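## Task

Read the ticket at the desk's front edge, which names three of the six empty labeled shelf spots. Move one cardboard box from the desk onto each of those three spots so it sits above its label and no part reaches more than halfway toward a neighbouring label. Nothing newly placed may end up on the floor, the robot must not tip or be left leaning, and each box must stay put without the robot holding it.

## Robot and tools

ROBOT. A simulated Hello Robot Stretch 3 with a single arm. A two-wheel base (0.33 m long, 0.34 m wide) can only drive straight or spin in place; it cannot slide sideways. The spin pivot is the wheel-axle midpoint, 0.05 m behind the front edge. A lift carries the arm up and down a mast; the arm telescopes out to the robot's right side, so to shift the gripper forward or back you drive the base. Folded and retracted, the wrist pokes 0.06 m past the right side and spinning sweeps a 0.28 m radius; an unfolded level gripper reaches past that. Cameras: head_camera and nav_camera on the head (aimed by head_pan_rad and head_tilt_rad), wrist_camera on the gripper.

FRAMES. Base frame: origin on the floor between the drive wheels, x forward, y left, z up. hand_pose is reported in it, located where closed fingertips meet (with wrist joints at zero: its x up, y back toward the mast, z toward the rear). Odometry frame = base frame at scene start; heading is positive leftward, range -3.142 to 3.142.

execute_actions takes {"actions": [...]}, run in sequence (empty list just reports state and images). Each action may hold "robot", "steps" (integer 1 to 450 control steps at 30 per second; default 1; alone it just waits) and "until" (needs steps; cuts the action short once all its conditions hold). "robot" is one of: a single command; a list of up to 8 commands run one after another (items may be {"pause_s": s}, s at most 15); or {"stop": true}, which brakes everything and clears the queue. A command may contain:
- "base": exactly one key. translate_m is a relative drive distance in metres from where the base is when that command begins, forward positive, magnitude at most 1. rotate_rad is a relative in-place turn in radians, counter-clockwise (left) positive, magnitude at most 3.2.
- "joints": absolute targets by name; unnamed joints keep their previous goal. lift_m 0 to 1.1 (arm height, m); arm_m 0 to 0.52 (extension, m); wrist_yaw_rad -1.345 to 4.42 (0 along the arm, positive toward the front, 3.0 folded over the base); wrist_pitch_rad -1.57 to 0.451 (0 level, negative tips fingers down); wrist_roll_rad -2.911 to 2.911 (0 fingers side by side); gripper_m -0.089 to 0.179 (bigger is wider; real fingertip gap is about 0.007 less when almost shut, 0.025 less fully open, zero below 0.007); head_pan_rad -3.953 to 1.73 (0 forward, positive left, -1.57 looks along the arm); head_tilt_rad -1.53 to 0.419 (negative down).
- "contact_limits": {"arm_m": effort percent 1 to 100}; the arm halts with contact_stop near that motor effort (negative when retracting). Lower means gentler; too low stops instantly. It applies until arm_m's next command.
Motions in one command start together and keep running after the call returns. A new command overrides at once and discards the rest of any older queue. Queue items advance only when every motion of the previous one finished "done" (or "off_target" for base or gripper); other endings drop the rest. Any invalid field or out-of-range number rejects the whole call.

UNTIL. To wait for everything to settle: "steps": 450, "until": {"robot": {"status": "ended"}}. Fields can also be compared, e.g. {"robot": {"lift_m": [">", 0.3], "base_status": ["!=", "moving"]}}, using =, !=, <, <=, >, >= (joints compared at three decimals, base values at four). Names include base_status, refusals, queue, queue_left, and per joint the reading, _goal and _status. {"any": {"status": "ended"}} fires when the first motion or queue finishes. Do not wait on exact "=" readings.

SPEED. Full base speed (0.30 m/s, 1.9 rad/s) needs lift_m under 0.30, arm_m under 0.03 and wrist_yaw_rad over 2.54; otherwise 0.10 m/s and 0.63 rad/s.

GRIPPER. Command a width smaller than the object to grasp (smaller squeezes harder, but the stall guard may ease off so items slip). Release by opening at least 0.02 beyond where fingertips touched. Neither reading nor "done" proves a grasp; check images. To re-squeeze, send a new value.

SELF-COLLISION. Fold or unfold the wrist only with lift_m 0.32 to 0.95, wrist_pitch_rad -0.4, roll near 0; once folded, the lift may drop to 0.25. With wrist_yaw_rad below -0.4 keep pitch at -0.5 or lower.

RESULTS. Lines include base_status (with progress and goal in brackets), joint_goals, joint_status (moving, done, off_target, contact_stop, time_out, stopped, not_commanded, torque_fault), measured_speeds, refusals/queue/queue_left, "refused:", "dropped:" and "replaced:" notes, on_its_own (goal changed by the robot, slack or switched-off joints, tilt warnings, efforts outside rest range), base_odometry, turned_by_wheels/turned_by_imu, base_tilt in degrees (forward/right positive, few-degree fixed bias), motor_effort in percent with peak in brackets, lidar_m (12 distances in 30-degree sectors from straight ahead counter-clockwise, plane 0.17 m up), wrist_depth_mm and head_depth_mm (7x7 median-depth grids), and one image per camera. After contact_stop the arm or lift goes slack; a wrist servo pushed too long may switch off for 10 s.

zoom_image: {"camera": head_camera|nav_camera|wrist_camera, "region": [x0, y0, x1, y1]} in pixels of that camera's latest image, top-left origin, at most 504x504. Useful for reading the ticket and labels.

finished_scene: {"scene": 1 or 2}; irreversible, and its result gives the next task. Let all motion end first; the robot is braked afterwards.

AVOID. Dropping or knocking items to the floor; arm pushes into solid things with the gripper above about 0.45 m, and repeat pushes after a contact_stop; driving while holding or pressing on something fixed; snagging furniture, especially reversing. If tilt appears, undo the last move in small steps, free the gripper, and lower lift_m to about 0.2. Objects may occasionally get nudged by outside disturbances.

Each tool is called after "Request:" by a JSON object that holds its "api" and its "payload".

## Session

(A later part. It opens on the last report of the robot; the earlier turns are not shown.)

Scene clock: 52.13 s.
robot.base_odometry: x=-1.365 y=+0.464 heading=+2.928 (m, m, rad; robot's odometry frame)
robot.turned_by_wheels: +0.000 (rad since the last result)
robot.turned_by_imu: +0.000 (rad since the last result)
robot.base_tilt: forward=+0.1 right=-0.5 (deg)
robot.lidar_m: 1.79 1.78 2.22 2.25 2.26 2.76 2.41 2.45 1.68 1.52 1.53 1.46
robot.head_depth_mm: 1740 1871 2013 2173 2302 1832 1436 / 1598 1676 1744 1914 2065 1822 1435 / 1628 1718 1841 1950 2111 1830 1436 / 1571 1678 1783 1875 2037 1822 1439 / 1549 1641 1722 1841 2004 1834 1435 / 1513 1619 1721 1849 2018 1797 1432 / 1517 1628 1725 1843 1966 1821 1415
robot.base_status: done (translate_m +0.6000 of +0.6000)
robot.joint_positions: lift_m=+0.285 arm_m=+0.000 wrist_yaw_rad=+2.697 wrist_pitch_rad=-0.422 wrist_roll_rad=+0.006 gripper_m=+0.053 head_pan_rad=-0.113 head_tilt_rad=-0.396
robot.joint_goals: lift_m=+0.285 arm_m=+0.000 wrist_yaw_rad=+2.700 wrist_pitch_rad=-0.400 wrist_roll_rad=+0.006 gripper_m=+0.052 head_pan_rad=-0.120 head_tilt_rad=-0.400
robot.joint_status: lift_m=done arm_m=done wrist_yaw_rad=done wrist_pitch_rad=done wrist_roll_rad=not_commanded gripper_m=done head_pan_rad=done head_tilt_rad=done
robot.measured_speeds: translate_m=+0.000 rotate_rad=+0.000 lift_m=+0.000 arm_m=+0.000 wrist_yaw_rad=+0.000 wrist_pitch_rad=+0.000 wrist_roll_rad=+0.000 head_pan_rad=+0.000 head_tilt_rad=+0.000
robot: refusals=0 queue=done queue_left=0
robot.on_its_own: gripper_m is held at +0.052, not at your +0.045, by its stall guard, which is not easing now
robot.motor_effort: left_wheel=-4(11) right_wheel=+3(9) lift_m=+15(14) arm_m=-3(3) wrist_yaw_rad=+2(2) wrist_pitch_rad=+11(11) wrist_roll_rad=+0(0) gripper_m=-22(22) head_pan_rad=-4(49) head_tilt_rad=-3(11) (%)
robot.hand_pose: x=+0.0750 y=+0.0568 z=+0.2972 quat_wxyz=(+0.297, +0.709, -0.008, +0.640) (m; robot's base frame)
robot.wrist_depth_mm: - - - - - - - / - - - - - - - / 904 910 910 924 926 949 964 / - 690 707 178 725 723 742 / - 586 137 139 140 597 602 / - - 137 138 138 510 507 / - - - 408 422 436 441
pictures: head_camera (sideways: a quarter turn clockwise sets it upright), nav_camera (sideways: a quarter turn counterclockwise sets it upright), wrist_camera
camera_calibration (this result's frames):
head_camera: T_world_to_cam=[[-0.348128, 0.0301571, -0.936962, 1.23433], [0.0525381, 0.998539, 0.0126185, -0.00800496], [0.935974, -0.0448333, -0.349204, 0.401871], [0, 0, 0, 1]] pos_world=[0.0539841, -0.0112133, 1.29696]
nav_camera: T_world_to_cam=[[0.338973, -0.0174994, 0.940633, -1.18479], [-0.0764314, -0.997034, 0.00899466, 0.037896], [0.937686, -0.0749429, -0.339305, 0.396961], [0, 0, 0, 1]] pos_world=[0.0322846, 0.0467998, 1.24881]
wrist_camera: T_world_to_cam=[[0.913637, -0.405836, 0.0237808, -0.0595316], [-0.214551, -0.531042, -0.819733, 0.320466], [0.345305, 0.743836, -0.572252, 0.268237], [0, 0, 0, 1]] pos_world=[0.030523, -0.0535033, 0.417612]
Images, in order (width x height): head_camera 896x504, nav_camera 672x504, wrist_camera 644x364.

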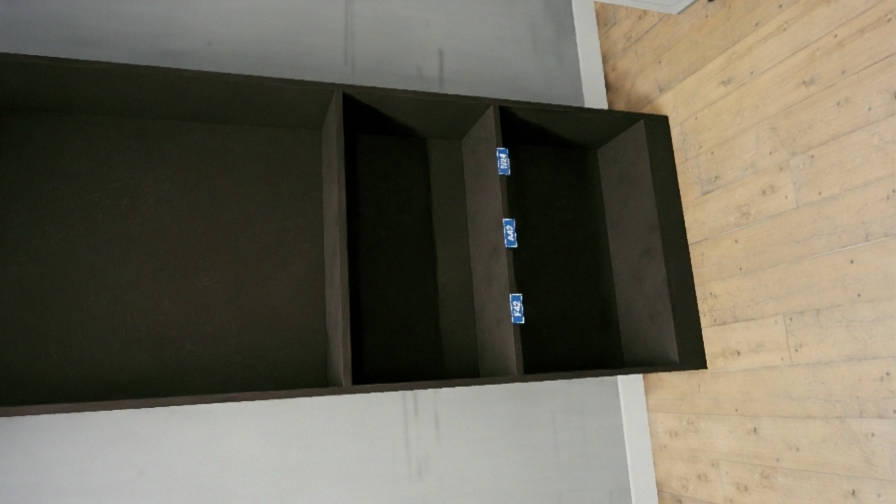

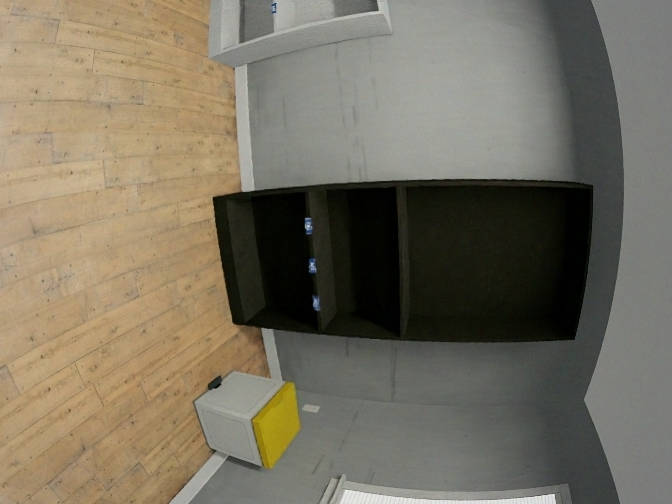

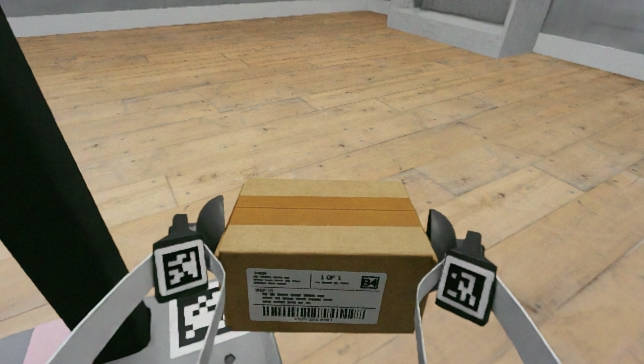

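Request:
{"api": "execute_actions", "payload": {"actions": [{"robot":[{"base":{"rotate_rad":0.993},"joints":{"head_pan_rad":-1.57,"head_tilt_rad":-0.9}},{"base":{"translate_m":0.75}},{"base":{"translate_m":0.733}},{"base":{"rotate_rad":0.737}},{"joints":{"lift_m":0.34}},{"joints":{"lift_m":0.5,"wrist_yaw_rad":0}},{"joints":{"wrist_pitch_rad":-0.3}}],"steps":450,"until":{"robot":{"status":"ended"}}},{"steps":450,"until":{"robot":{"status":"ended"}}}]}}

Scene clock: 68.93 s.
robot.base_odometry: x=-2.421 y=-0.577 heading=-1.626 (m, m, rad; robot's odometry frame)
robot.turned_by_wheels: +1.730 (rad since the last result)
robot.turned_by_imu: +1.722 (rad since the last result)
robot.base_tilt: forward=-0.1 right=-0.6 (deg)
robot.lidar_m: 1.17 1.21 1.63 3.46 3.37 2.71 2.14 1.20 0.57 0.71 0.81 0.78
robot.head_depth_mm: 661 557 677 790 1405 1276 1114 / 664 559 890 1018 1039 1239 1158 / 665 562 915 1063 980 1216 - / 671 564 928 1070 987 1222 1114 / 676 567 933 1066 1286 1251 1115 / 678 569 944 1068 1271 1246 1115 / 684 574 953 1067 1283 1255 1122
robot.base_status: done (rotate_rad +0.7369 of +0.7370)
robot.joint_positions: lift_m=+0.499 arm_m=+0.000 wrist_yaw_rad=+0.004 wrist_pitch_rad=-0.334 wrist_roll_rad=+0.006 gripper_m=+0.053 head_pan_rad=-1.563 head_tilt_rad=-0.890
robot.joint_goals: lift_m=+0.500 arm_m=+0.000 wrist_yaw_rad=+0.000 wrist_pitch_rad=-0.300 wrist_roll_rad=+0.006 gripper_m=+0.052 head_pan_rad=-1.570 head_tilt_rad=-0.900
robot.joint_status: lift_m=done arm_m=done wrist_yaw_rad=done wrist_pitch_rad=done wrist_roll_rad=not_commanded gripper_m=done head_pan_rad=done head_tilt_rad=done
robot.measured_speeds: translate_m=+0.000 rotate_rad=+0.000 lift_m=+0.000 arm_m=+0.000 wrist_yaw_rad=+0.000 wrist_pitch_rad=+0.000 wrist_roll_rad=+0.000 head_pan_rad=+0.000 head_tilt_rad=+0.000
robot: refusals=0 queue=done queue_left=0
robot.on_its_own: gripper_m is held at +0.052, not at your +0.045, by its stall guard, which is not easing now
robot.motor_effort: left_wheel=-4(15) right_wheel=+3(9) lift_m=+32(34) arm_m=-2(3) wrist_yaw_rad=-3(2) wrist_pitch_rad=+16(14) wrist_roll_rad=+0(0) gripper_m=-22(22) head_pan_rad=-4(52) head_tilt_rad=-7(44) (%)
robot.hand_pose: x=-0.0206 y=-0.3794 z=+0.5315 quat_wxyz=(+0.696, +0.119, -0.699, -0.117) (m; robot's base frame)
robot.wrist_depth_mm: 525 518 516 503 495 339 503 / 551 548 548 530 533 336 555 / 390 395 407 419 427 330 595 / 648 345 335 177 331 333 649 / 707 745 137 138 140 706 726 / 659 677 141 138 138 797 775 / 593 578 571 565 486 709 734
pictures: head_camera (sideways: a quarter turn clockwise sets it upright), nav_camera (sideways: a quarter turn counterclockwise sets it upright), wrist_camera
camera_calibration (this result's frames):
head_camera: T_world_to_cam=[[-0.0148717, 0.751333, -0.659755, 0.870882], [0.997717, 0.0546249, 0.0397174, -0.0490332], [0.0658801, -0.657658, -0.75043, 0.929171], [0, 0, 0, 1]] pos_world=[0.000658851, -0.040567, 1.27379]
nav_camera: T_world_to_cam=[[0.0263601, -0.743718, 0.667973, -0.827386], [-0.998996, -0.0438124, -0.0093573, 0.0674157], [0.0362247, -0.667056, -0.744126, 0.929137], [0, 0, 0, 1]] pos_world=[0.0555003, 0.00739787, 1.2447]
wrist_camera: T_world_to_cam=[[-0.999256, -0.0284434, 0.0260434, -0.0521746], [-0.0367382, 0.496672, -0.86716, 0.67915], [0.01173, -0.867472, -0.497348, 0.10178], [0, 0, 0, 1]] pos_world=[-0.0283789, -0.250508, 0.64091]
Images, in order (width x height): head_camera 896x504, nav_camera 672x504, wrist_camera 644x364.

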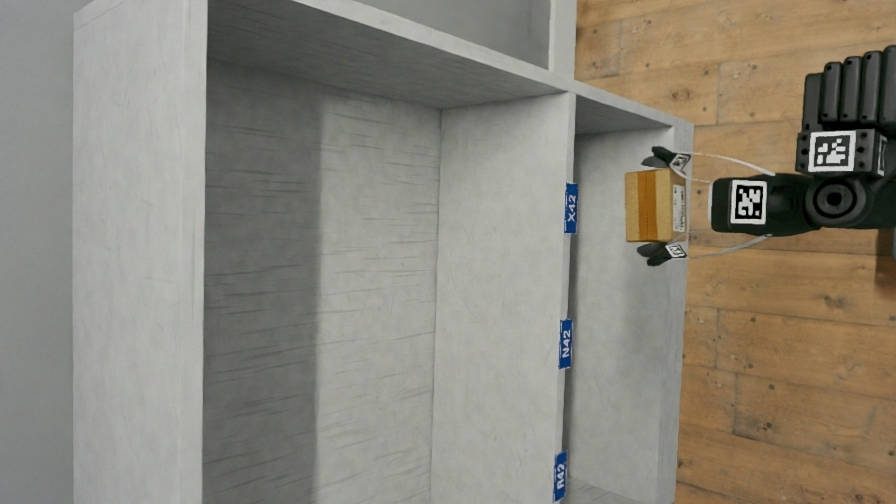

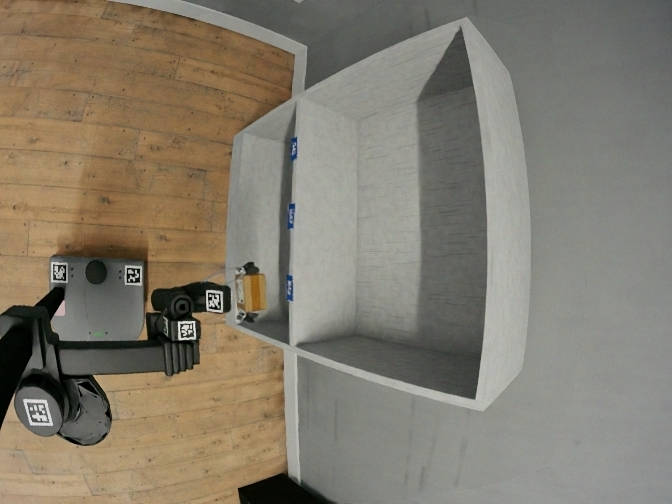

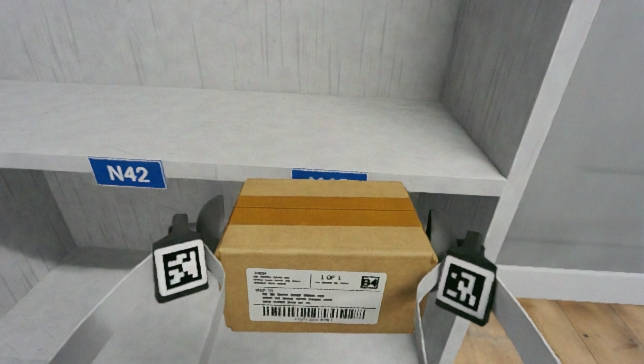

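Request:
{"api": "execute_actions", "payload": {"actions": [{"robot":[{"joints":{"lift_m":0.52,"wrist_pitch_rad":-0.28}},{"joints":{"arm_m":0.24}},{"joints":{"lift_m":0.49}}],"steps":450,"until":{"robot":{"status":"ended"}}}]}}

Scene clock: 73.77 s.
robot.base_odometry: x=-2.421 y=-0.577 heading=-1.626 (m, m, rad; robot's odometry frame)
robot.turned_by_wheels: +0.000 (rad since the last result)
robot.turned_by_imu: -0.001 (rad since the last result)
robot.base_tilt: forward=+0.1 right=-0.6 (deg)
robot.lidar_m: 1.17 1.20 1.63 3.45 3.36 2.70 2.14 1.20 0.57 0.71 0.82 0.78
robot.head_depth_mm: 662 557 674 792 1412 1267 1109 / 664 558 889 1017 955 1241 - / 666 561 918 1058 - 1237 1110 / 669 565 927 1064 1274 1243 1114 / 675 566 931 1067 1279 1251 1118 / 679 570 943 1073 1273 1251 1124 / 683 574 950 1072 1275 1252 1112
robot.base_status: done (rotate_rad +0.7369 of +0.7370)
robot.joint_positions: lift_m=+0.490 arm_m=+0.240 wrist_yaw_rad=+0.002 wrist_pitch_rad=-0.312 wrist_roll_rad=+0.006 gripper_m=+0.053 head_pan_rad=-1.563 head_tilt_rad=-0.890
robot.joint_goals: lift_m=+0.490 arm_m=+0.240 wrist_yaw_rad=+0.000 wrist_pitch_rad=-0.280 wrist_roll_rad=+0.006 gripper_m=+0.052 head_pan_rad=-1.570 head_tilt_rad=-0.900
robot.joint_status: lift_m=done arm_m=done wrist_yaw_rad=done wrist_pitch_rad=done wrist_roll_rad=not_commanded gripper_m=done head_pan_rad=done head_tilt_rad=done
robot.measured_speeds: translate_m=+0.000 rotate_rad=+0.000 lift_m=+0.000 arm_m=+0.000 wrist_yaw_rad=+0.000 wrist_pitch_rad=+0.000 wrist_roll_rad=+0.000 head_pan_rad=+0.000 head_tilt_rad=+0.000
robot: refusals=0 queue=done queue_left=0
robot.on_its_own: gripper_m is held at +0.052, not at your +0.045, by its stall guard, which is not easing now
robot.motor_effort: left_wheel=-4(4) right_wheel=+3(3) lift_m=+15(33) arm_m=+4(2) wrist_yaw_rad=-2(3) wrist_pitch_rad=+15(17) wrist_roll_rad=+0(0) gripper_m=-22(22) head_pan_rad=-4(2) head_tilt_rad=-7(7) (%)
robot.hand_pose: x=-0.0209 y=-0.6211 z=+0.5275 quat_wxyz=(+0.697, +0.111, -0.700, -0.110) (m; robot's base frame)
robot.wrist_depth_mm: 296 291 288 282 280 275 211 / 320 315 309 303 300 291 209 / 342 343 335 329 322 310 206 / 287 290 295 177 306 291 205 / 226 229 137 138 140 245 203 / 187 189 140 138 139 199 191 / 164 161 158 155 161 167 169
pictures: head_camera (sideways: a quarter turn clockwise sets it upright), nav_camera (sideways: a quarter turn counterclockwise sets it upright), wrist_camera
camera_calibration (this result's frames):
head_camera: T_world_to_cam=[[-0.0148718, 0.751333, -0.659755, 0.870882], [0.997717, 0.054625, 0.0397174, -0.0490332], [0.0658802, -0.657658, -0.75043, 0.929171], [0, 0, 0, 1]] pos_world=[0.000658856, -0.040567, 1.27379]
nav_camera: T_world_to_cam=[[0.0263602, -0.743718, 0.667973, -0.827387], [-0.998996, -0.0438125, -0.0093573, 0.0674157], [0.0362248, -0.667056, -0.744126, 0.929137], [0, 0, 0, 1]] pos_world=[0.0555003, 0.00739786, 1.2447]
wrist_camera: T_world_to_cam=[[-0.9993, -0.0263548, 0.0265593, -0.0582754], [-0.0359332, 0.478115, -0.877562, 0.789755], [0.0104296, -0.877902, -0.478727, -0.126183], [0, 0, 0, 1]] pos_world=[-0.0285401, -0.489906, 0.634199]
Images, in order (width x height): head_camera 896x504, nav_camera 672x504, wrist_camera 644x364.

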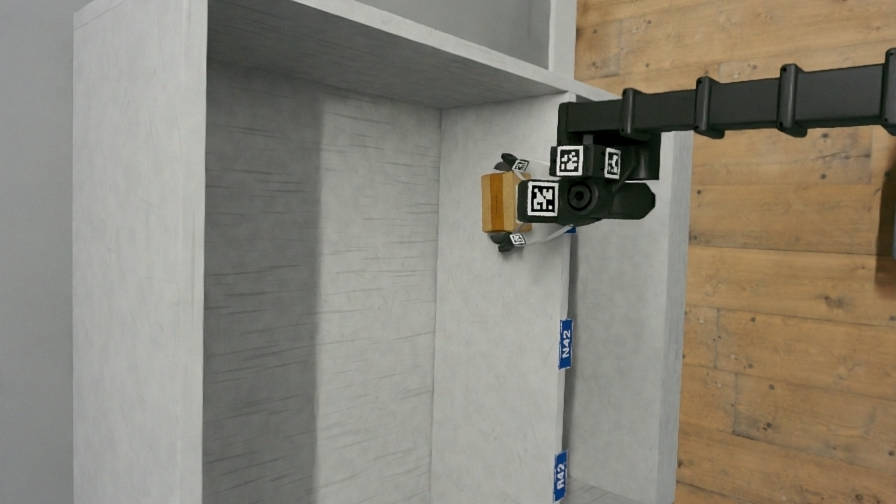

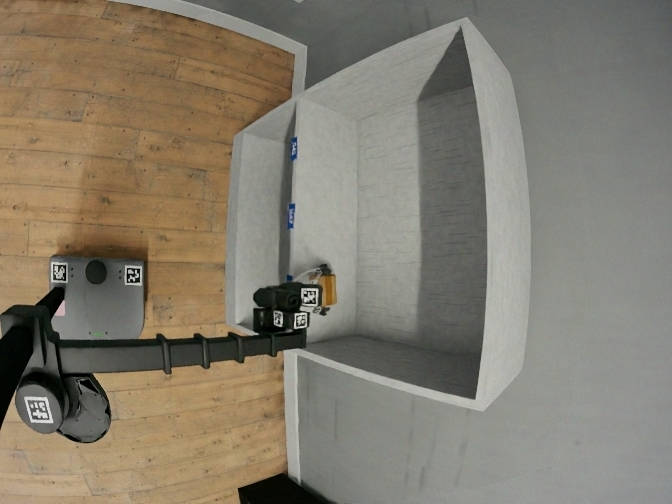

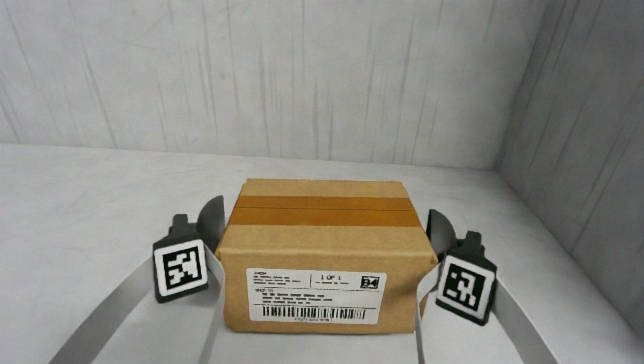

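Request:
{"api": "execute_actions", "payload": {"actions": [{"robot":[{"joints":{"lift_m":0.479}},{"joints":{"gripper_m":0.16}},{"joints":{"arm_m":0.0}},{"joints":{"wrist_pitch_rad":-0.4}}],"steps":450,"until":{"robot":{"status":"ended"}}}]}}

Request:
{"api": "execute_actions", "payload": {"actions": [{"robot":[{"base":{"rotate_rad":-1.343},"joints":{"wrist_yaw_rad":2.7,"lift_m":0.34,"gripper_m":0.05}},{"joints":{"lift_m":0.285}},{"base":{"translate_m":-1.0}},{"base":{"translate_m":-1.0}},{"base":{"translate_m":-0.645}},{"base":{"rotate_rad":-1.797}},{"joints":{"lift_m":0.34}},{"joints":{"lift_m":0.8,"wrist_yaw_rad":0.85,"gripper_m":0.17,"head_tilt_rad":-0.79}}],"steps":450,"until":{"robot":{"status":"ended"}}},{"steps":450,"until":{"robot":{"status":"ended"}}}]}}

Scene clock: 80.07 s.
robot.base_odometry: x=-2.421 y=-0.577 heading=-1.626 (m, m, rad; robot's odometry frame)
robot.turned_by_wheels: +0.000 (rad since the last result)
robot.turned_by_imu: -0.002 (rad since the last result)
robot.base_tilt: forward=+0.0 right=-0.7 (deg)
robot.lidar_m: 1.17 1.21 1.63 3.44 3.38 2.70 2.14 1.20 0.57 0.71 0.81 0.78
robot.head_depth_mm: 661 558 678 790 1412 1270 1107 / 664 560 889 1017 1040 1237 1167 / 668 564 921 1060 1266 1245 - / 670 565 925 1066 1275 1246 1115 / 674 566 934 1063 1273 1251 1120 / 677 571 946 1066 1278 1249 1114 / 685 573 947 1074 1280 1256 1113
robot.base_status: done (rotate_rad +0.7369 of +0.7370)
robot.joint_positions: lift_m=+0.479 arm_m=+0.000 wrist_yaw_rad=+0.002 wrist_pitch_rad=-0.412 wrist_roll_rad=+0.006 gripper_m=+0.160 head_pan_rad=-1.563 head_tilt_rad=-0.890
robot.joint_goals: lift_m=+0.479 arm_m=+0.000 wrist_yaw_rad=+0.000 wrist_pitch_rad=-0.400 wrist_roll_rad=+0.006 gripper_m=+0.160 head_pan_rad=-1.570 head_tilt_rad=-0.900
robot.joint_status: lift_m=done arm_m=done wrist_yaw_rad=done wrist_pitch_rad=done wrist_roll_rad=not_commanded gripper_m=done head_pan_rad=done head_tilt_rad=done
robot.measured_speeds: translate_m=+0.000 rotate_rad=+0.000 lift_m=+0.000 arm_m=+0.000 wrist_yaw_rad=+0.000 wrist_pitch_rad=+0.000 wrist_roll_rad=+0.000 head_pan_rad=+0.000 head_tilt_rad=+0.000
robot: refusals=0 queue=done queue_left=0
robot.motor_effort: left_wheel=-4(4) right_wheel=+3(3) lift_m=+14(15) arm_m=-3(2) wrist_yaw_rad=-2(1) wrist_pitch_rad=+6(17) wrist_roll_rad=+0(0) gripper_m=+1(100) head_pan_rad=-4(2) head_tilt_rad=-6(7) (%)
robot.hand_pose: x=-0.0210 y=-0.3704 z=+0.4935 quat_wxyz=(+0.690, +0.145, -0.694, -0.145) (m; robot's base frame)
robot.wrist_depth_mm: 526 514 512 499 494 339 516 / 374 387 393 345 410 333 564 / 632 329 325 321 316 315 628 / 688 706 689 679 645 413 681 / 686 744 718 723 655 410 762 / 614 593 612 623 593 706 748 / 590 559 559 551 548 626 653
pictures: head_camera (sideways: a quarter turn clockwise sets it upright), nav_camera (sideways: a quarter turn counterclockwise sets it upright), wrist_camera
camera_calibration (this result's frames):
head_camera: T_world_to_cam=[[-0.0148717, 0.751333, -0.659755, 0.870882], [0.997717, 0.0546249, 0.0397174, -0.0490332], [0.0658801, -0.657658, -0.75043, 0.929171], [0, 0, 0, 1]] pos_world=[0.000658851, -0.040567, 1.27379]
nav_camera: T_world_to_cam=[[0.0263601, -0.743718, 0.667973, -0.827386], [-0.998996, -0.0438124, -0.0093573, 0.0674157], [0.0362247, -0.667056, -0.744126, 0.929137], [0, 0, 0, 1]] pos_world=[0.0555003, 0.00739787, 1.2447]
wrist_camera: T_world_to_cam=[[-0.9993, -0.0286411, 0.0240577, -0.0504574], [-0.0360129, 0.562923, -0.825725, 0.645874], [0.010107, -0.826013, -0.56356, 0.138762], [0, 0, 0, 1]] pos_world=[-0.0285648, -0.250403, 0.612729]
Images, in order (width x height): head_camera 896x504, nav_camera 672x504, wrist_camera 644x364.

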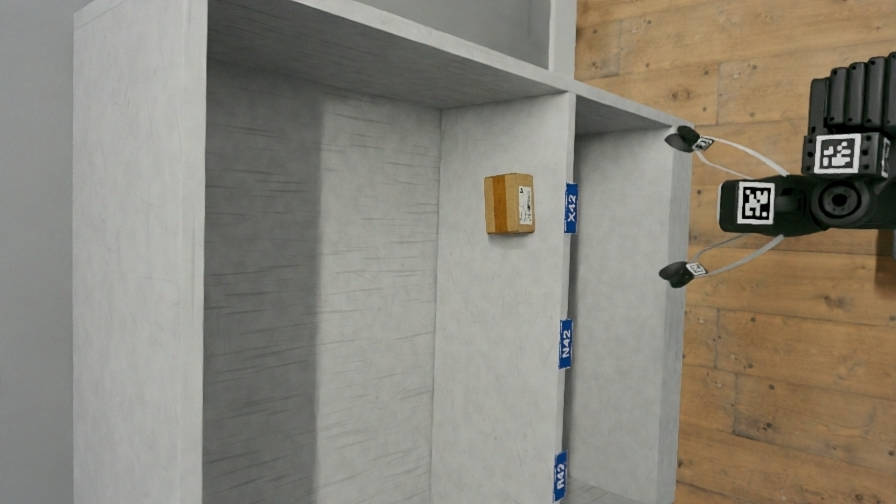

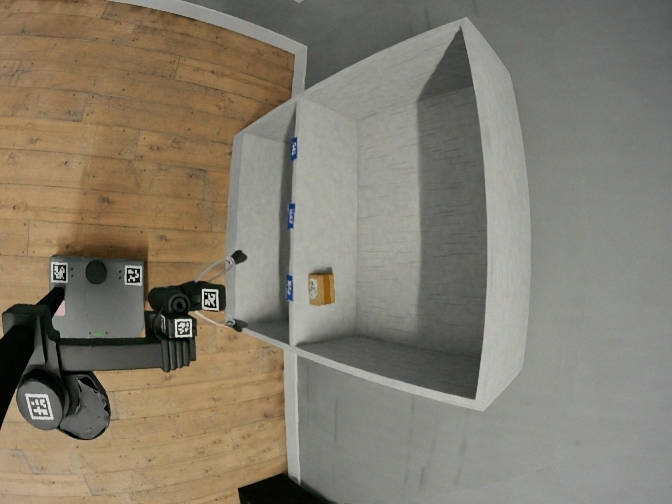

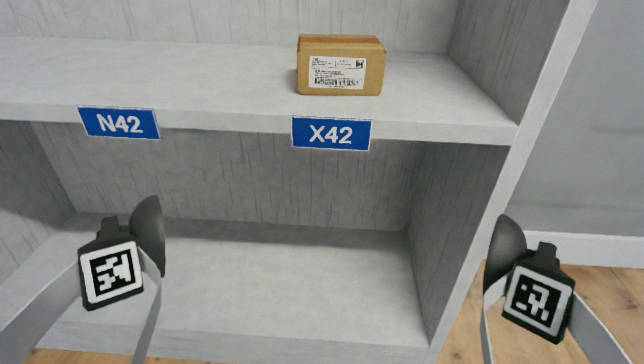

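Scene clock: 106.50 s.
robot.base_odometry: x=+0.185 y=-0.122 heading=+1.518 (m, m, rad; robot's odometry frame)
robot.turned_by_wheels: -3.140 (rad since the last result)
robot.turned_by_imu: -3.144 (rad since the last result)
robot.base_tilt: forward=+0.1 right=-0.7 (deg)
robot.lidar_m: 2.03 2.12 2.87 3.15 2.48 1.79 1.71 1.77 0.97 0.81 0.74 1.20
robot.head_depth_mm: 1111 1259 1104 846 1454 1345 - / 1115 1274 1107 818 1546 1401 - / 1122 1282 1106 826 1538 1353 - / 1127 1289 1109 851 1496 1382 1097 / 1139 1298 1118 833 1560 - 1125 / 1147 1302 1118 852 1502 1324 1146 / 1151 1314 1121 857 1553 1362 1129
robot.base_status: done (rotate_rad -1.7968 of -1.7970)
robot.joint_positions: lift_m=+0.799 arm_m=+0.000 wrist_yaw_rad=+0.854 wrist_pitch_rad=-0.414 wrist_roll_rad=+0.006 gripper_m=+0.170 head_pan_rad=-1.563 head_tilt_rad=-0.794
robot.joint_goals: lift_m=+0.800 arm_m=+0.000 wrist_yaw_rad=+0.850 wrist_pitch_rad=-0.400 wrist_roll_rad=+0.006 gripper_m=+0.170 head_pan_rad=-1.570 head_tilt_rad=-0.790
robot.joint_status: lift_m=done arm_m=done wrist_yaw_rad=done wrist_pitch_rad=done wrist_roll_rad=not_commanded gripper_m=done head_pan_rad=done head_tilt_rad=done
robot.measured_speeds: translate_m=+0.000 rotate_rad=+0.000 lift_m=+0.000 arm_m=+0.000 wrist_yaw_rad=+0.000 wrist_pitch_rad=+0.000 wrist_roll_rad=+0.000 head_pan_rad=+0.000 head_tilt_rad=+0.000
robot: refusals=0 queue=done queue_left=0
robot.motor_effort: left_wheel=+4(16) right_wheel=-2(9) lift_m=+31(33) arm_m=-3(3) wrist_yaw_rad=-3(5) wrist_pitch_rad=+7(7) wrist_roll_rad=+0(0) gripper_m=+1(99) head_pan_rad=-3(4) head_tilt_rad=+3(16) (%)
robot.hand_pose: x=+0.1480 y=-0.2931 z=+0.8130 quat_wxyz=(+0.689, +0.419, -0.571, +0.153) (m; robot's base frame)
robot.wrist_depth_mm: - - - - - 981 840 / - - 764 648 677 697 709 / - - - - 479 480 392 / - - - - 685 378 378 / - - - - - 586 310 / - - - - - - 306 / 934 976 966 975 971 984 988
pictures: head_camera (sideways: a quarter turn clockwise sets it upright), nav_camera (sideways: a quarter turn counterclockwise sets it upright), wrist_camera
camera_calibration (this result's frames):
head_camera: T_world_to_cam=[[-0.0143015, 0.685095, -0.728313, 0.96022], [0.997697, 0.0580787, 0.035041, -0.0429496], [0.066306, -0.726135, -0.684348, 0.843226], [0, 0, 0, 1]] pos_world=[0.000672407, -0.0430516, 1.27791]
nav_camera: T_world_to_cam=[[0.0257853, -0.676733, 0.735777, -0.915743], [-0.998996, -0.0444242, -0.00584941, 0.0628498], [0.0366448, -0.734887, -0.677199, 0.842091], [0, 0, 0, 1]] pos_world=[0.0555412, 0.00192021, 1.24441]
wrist_camera: T_world_to_cam=[[-0.636795, -0.77066, 0.0239904, -0.158081], [-0.448782, 0.345168, -0.82429, 0.868306], [0.626967, -0.53567, -0.565659, 0.376434], [0, 0, 0, 1]] pos_world=[0.0530031, -0.219893, 0.932462]
Images, in order (width x height): head_camera 896x504, nav_camera 672x504, wrist_camera 644x364.

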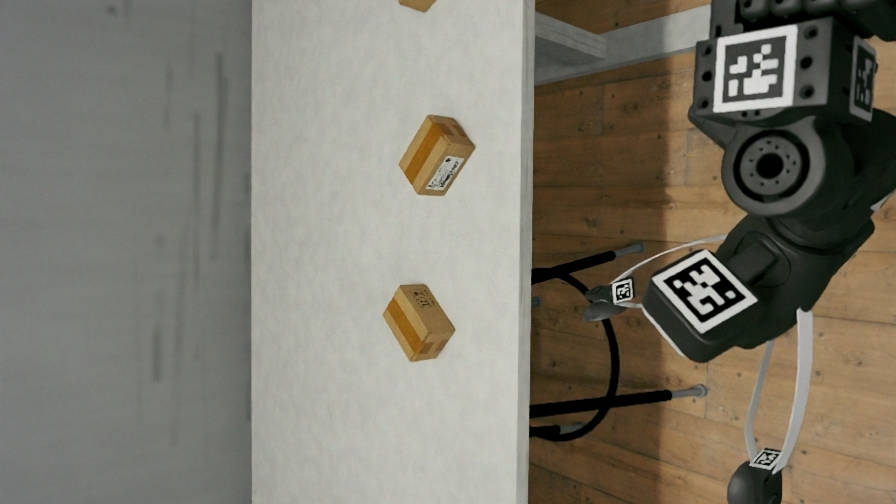

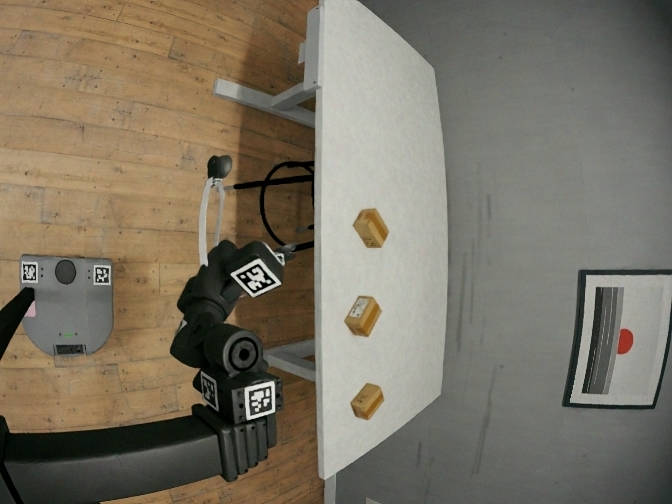

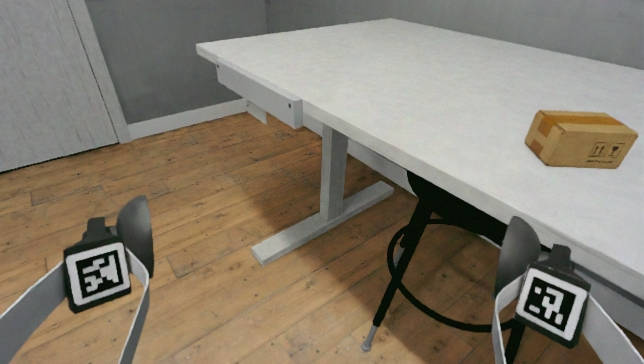

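Request:
{"api": "execute_actions", "payload": {"actions": [{"robot":[{"joints":{"wrist_yaw_rad":0.8,"wrist_pitch_rad":-0.29,"arm_m":0.39}},{"joints":{"lift_m":0.75}}],"steps":450,"until":{"robot":{"status":"ended"}}}]}}

Scene clock: 111.87 s.
robot.base_odometry: x=+0.185 y=-0.122 heading=+1.518 (m, m, rad; robot's odometry frame)
robot.turned_by_wheels: +0.000 (rad since the last result)
robot.turned_by_imu: -0.002 (rad since the last result)
robot.base_tilt: forward=+0.1 right=-0.6 (deg)
robot.lidar_m: 2.03 2.12 2.87 3.15 2.46 1.79 1.71 1.77 0.97 0.80 0.74 1.20
robot.head_depth_mm: 1103 1264 1103 865 - - 1116 / 1108 1266 1159 792 1532 1328 1143 / 1124 1283 1163 796 1540 1327 1140 / 1126 1291 1167 801 1505 1333 1139 / 1135 1301 1113 830 1549 1332 1141 / 1143 1297 1116 855 1467 1304 1144 / 1150 1310 1119 858 1544 1337 1142
robot.base_status: done (rotate_rad -1.7969 of -1.7970)
robot.joint_positions: lift_m=+0.751 arm_m=+0.390 wrist_yaw_rad=+0.802 wrist_pitch_rad=-0.313 wrist_roll_rad=+0.006 gripper_m=+0.170 head_pan_rad=-1.563 head_tilt_rad=-0.794
robot.joint_goals: lift_m=+0.750 arm_m=+0.390 wrist_yaw_rad=+0.800 wrist_pitch_rad=-0.290 wrist_roll_rad=+0.006 gripper_m=+0.170 head_pan_rad=-1.570 head_tilt_rad=-0.790
robot.joint_status: lift_m=done arm_m=done wrist_yaw_rad=done wrist_pitch_rad=done wrist_roll_rad=not_commanded gripper_m=done head_pan_rad=done head_tilt_rad=done
robot.measured_speeds: translate_m=+0.000 rotate_rad=+0.000 lift_m=+0.000 arm_m=+0.000 wrist_yaw_rad=+0.000 wrist_pitch_rad=+0.000 wrist_roll_rad=+0.000 head_pan_rad=+0.000 head_tilt_rad=+0.000
robot: refusals=0 queue=done queue_left=0
robot.motor_effort: left_wheel=+4(4) right_wheel=-2(2) lift_m=+14(32) arm_m=+4(5) wrist_yaw_rad=-2(3) wrist_pitch_rad=+10(11) wrist_roll_rad=+0(0) gripper_m=+1(1) head_pan_rad=-3(4) head_tilt_rad=+2(2) (%)
robot.hand_pose: x=+0.1484 y=-0.6992 z=+0.7875 quat_wxyz=(+0.685, +0.374, -0.602, +0.170) (m; robot's base frame)
robot.wrist_depth_mm: - - - - 792 637 536 / - 732 747 782 754 670 553 / 454 459 471 487 495 509 521 / 334 341 343 347 354 364 370 / 264 278 258 193 277 294 286 / - 213 170 159 213 230 233 / 185 187 173 166 182 192 193
pictures: head_camera (sideways: a quarter turn clockwise sets it upright), nav_camera (sideways: a quarter turn counterclockwise sets it upright), wrist_camera
camera_calibration (this result's frames):
head_camera: T_world_to_cam=[[-0.0142998, 0.684863, -0.728532, 0.960504], [0.997697, 0.0580899, 0.0350249, -0.0429285], [0.0663076, -0.726353, -0.684116, 0.842925], [0, 0, 0, 1]] pos_world=[0.000672462, -0.0430592, 1.27792]
nav_camera: T_world_to_cam=[[0.0257836, -0.676499, 0.735992, -0.916024], [-0.998996, -0.044426, -0.0058376, 0.0628344], [0.0366464, -0.735103, -0.676965, 0.841786], [0, 0, 0, 1]] pos_world=[0.0555413, 0.00190191, 1.24441]
wrist_camera: T_world_to_cam=[[-0.677984, -0.734597, 0.0265544, -0.44095], [-0.367875, 0.307805, -0.877453, 0.991397], [0.636401, -0.604668, -0.478927, 0.0262703], [0, 0, 0, 1]] pos_world=[0.0490347, -0.613193, 0.894196]
Images, in order (width x height): head_camera 896x504, nav_camera 672x504, wrist_camera 644x364.

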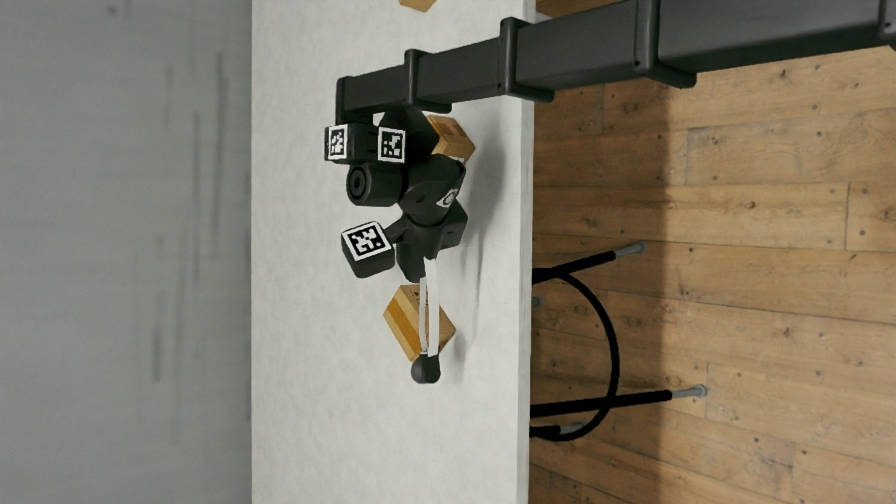

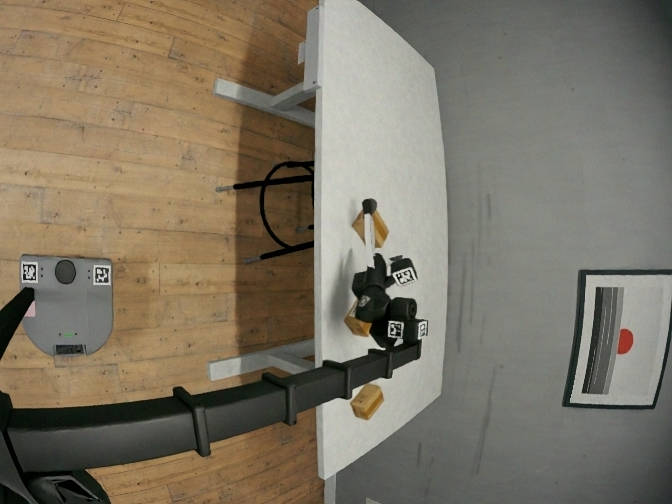

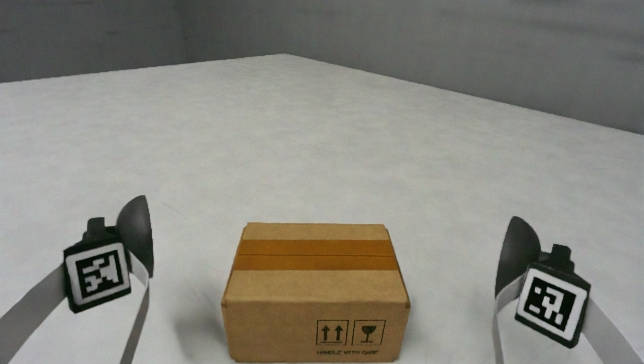

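Request:
{"api": "execute_actions", "payload": {"actions": [{"robot":[{"base":{"translate_m":0.009},"joints":{"lift_m":0.716}},{"joints":{"gripper_m":0.052}},{"joints":{"lift_m":0.76}},{"joints":{"arm_m":0.0,"wrist_pitch_rad":-0.4}}],"steps":450,"until":{"robot":{"status":"ended"}}},{"robot":[{"base":{"rotate_rad":1.88},"joints":{"lift_m":0.34,"wrist_yaw_rad":2.7,"head_tilt_rad":-0.9}},{"joints":{"lift_m":0.285}},{"base":{"translate_m":1.0}},{"base":{"translate_m":1.0}},{"base":{"translate_m":0.737}},{"base":{"rotate_rad":1.22}},{"joints":{"lift_m":0.34}},{"joints":{"lift_m":0.52,"wrist_yaw_rad":0}}],"steps":450,"until":{"robot":{"status":"ended"}}},{"steps":450,"until":{"robot":{"status":"ended"}}},{"robot":{"joints":{"wrist_pitch_rad":-0.28}},"steps":450,"until":{"robot":{"status":"ended"}}}]}}

Scene clock: 147.13 s.
robot.base_odometry: x=-2.462 y=-0.806 heading=-1.666 (m, m, rad; robot's odometry frame)
robot.turned_by_wheels: +3.100 (rad since the last result)
robot.turned_by_imu: +3.088 (rad since the last result)
robot.base_tilt: forward=-0.1 right=-0.6 (deg)
robot.lidar_m: 0.93 0.95 1.25 3.01 3.53 3.00 2.37 1.22 0.67 0.77 0.61 0.98
robot.head_depth_mm: 650 530 881 1030 927 1212 1126 / 652 531 886 1028 955 1216 - / 652 533 888 1037 958 1193 - / 654 536 888 1039 970 1223 1111 / 656 539 893 1039 988 1232 1117 / 655 542 892 1038 993 1231 1118 / 657 545 846 870 998 1285 1119
robot.base_status: done (rotate_rad +1.2198 of +1.2200)
robot.joint_positions: lift_m=+0.519 arm_m=+0.000 wrist_yaw_rad=+0.004 wrist_pitch_rad=-0.313 wrist_roll_rad=+0.006 gripper_m=+0.053 head_pan_rad=-1.563 head_tilt_rad=-0.890
robot.joint_goals: lift_m=+0.520 arm_m=+0.000 wrist_yaw_rad=+0.000 wrist_pitch_rad=-0.280 wrist_roll_rad=+0.006 gripper_m=+0.052 head_pan_rad=-1.570 head_tilt_rad=-0.900
robot.joint_status: lift_m=done arm_m=done wrist_yaw_rad=done wrist_pitch_rad=done wrist_roll_rad=not_commanded gripper_m=done head_pan_rad=done head_tilt_rad=done
robot.measured_speeds: translate_m=+0.000 rotate_rad=+0.000 lift_m=+0.000 arm_m=+0.000 wrist_yaw_rad=+0.000 wrist_pitch_rad=+0.000 wrist_roll_rad=+0.000 head_pan_rad=+0.000 head_tilt_rad=+0.000
robot: refusals=0 queue=done queue_left=0
robot.motor_effort: left_wheel=-5(15) right_wheel=+4(11) lift_m=+32(33) arm_m=-3(4) wrist_yaw_rad=-4(5) wrist_pitch_rad=+15(15) wrist_roll_rad=+0(0) gripper_m=-22(97) head_pan_rad=-4(2) head_tilt_rad=-7(22) (%)
robot.hand_pose: x=-0.0206 y=-0.3816 z=+0.5564 quat_wxyz=(+0.697, +0.111, -0.700, -0.109) (m; robot's base frame)
robot.wrist_depth_mm: 434 481 476 474 474 467 459 / 435 521 513 513 513 500 485 / 423 475 493 505 513 451 459 / 345 348 353 179 367 353 362 / 439 326 138 139 141 322 323 / 448 599 140 137 136 612 466 / 443 607 593 593 613 619 466
pictures: head_camera (sideways: a quarter turn clockwise sets it upright), nav_camera (sideways: a quarter turn counterclockwise sets it upright), wrist_camera
camera_calibration (this result's frames):
head_camera: T_world_to_cam=[[-0.0147737, 0.751313, -0.65978, 0.870914], [0.997724, 0.0544963, 0.0397159, -0.0490312], [0.0657947, -0.657692, -0.750408, 0.929143], [0, 0, 0, 1]] pos_world=[0.000653577, -0.0405672, 1.2738]
nav_camera: T_world_to_cam=[[0.0262631, -0.7437, 0.667998, -0.827418], [-0.999002, -0.0436826, -0.0093561, 0.0674142], [0.036138, -0.667085, -0.744104, 0.929109], [0, 0, 0, 1]] pos_world=[0.0555013, 0.00738954, 1.2447]
wrist_camera: T_world_to_cam=[[-0.999258, -0.0278893, 0.0265527, -0.0529504], [-0.0366682, 0.478556, -0.877291, 0.700541], [0.0117601, -0.877614, -0.479224, 0.09833], [0, 0, 0, 1]] pos_world=[-0.0283799, -0.250429, 0.663107]
Images, in order (width x height): head_camera 896x504, nav_camera 672x504, wrist_camera 644x364.

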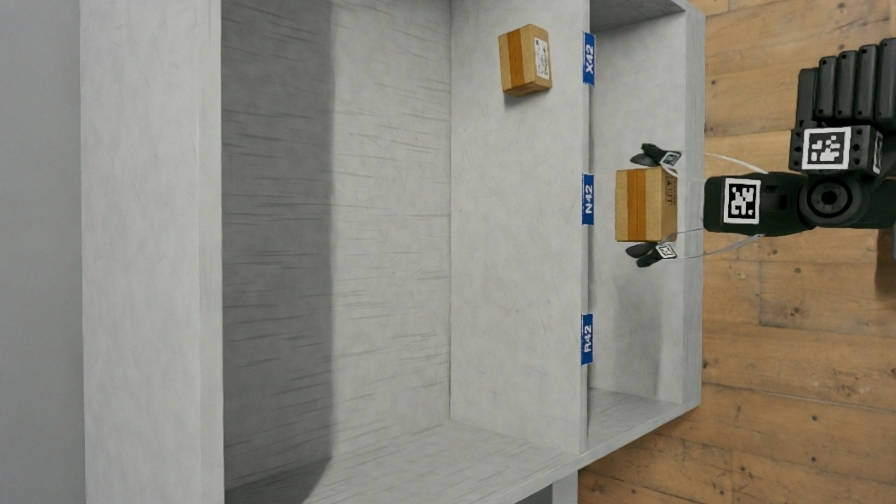

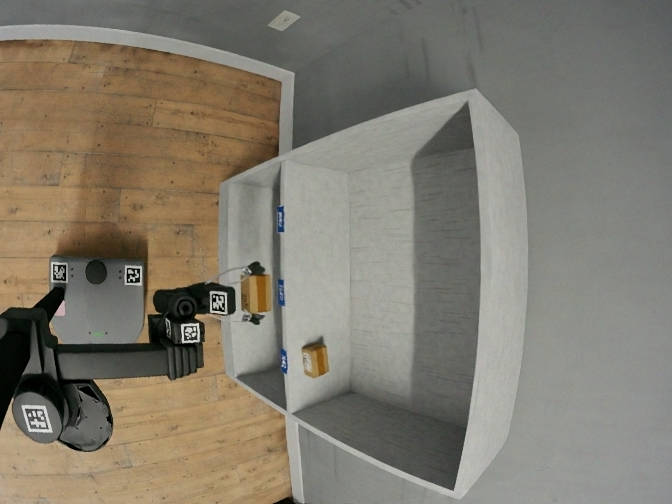

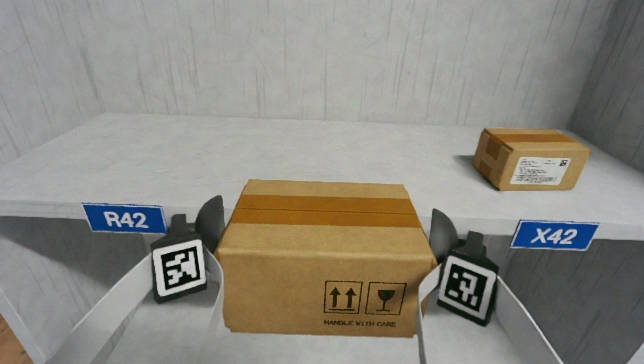

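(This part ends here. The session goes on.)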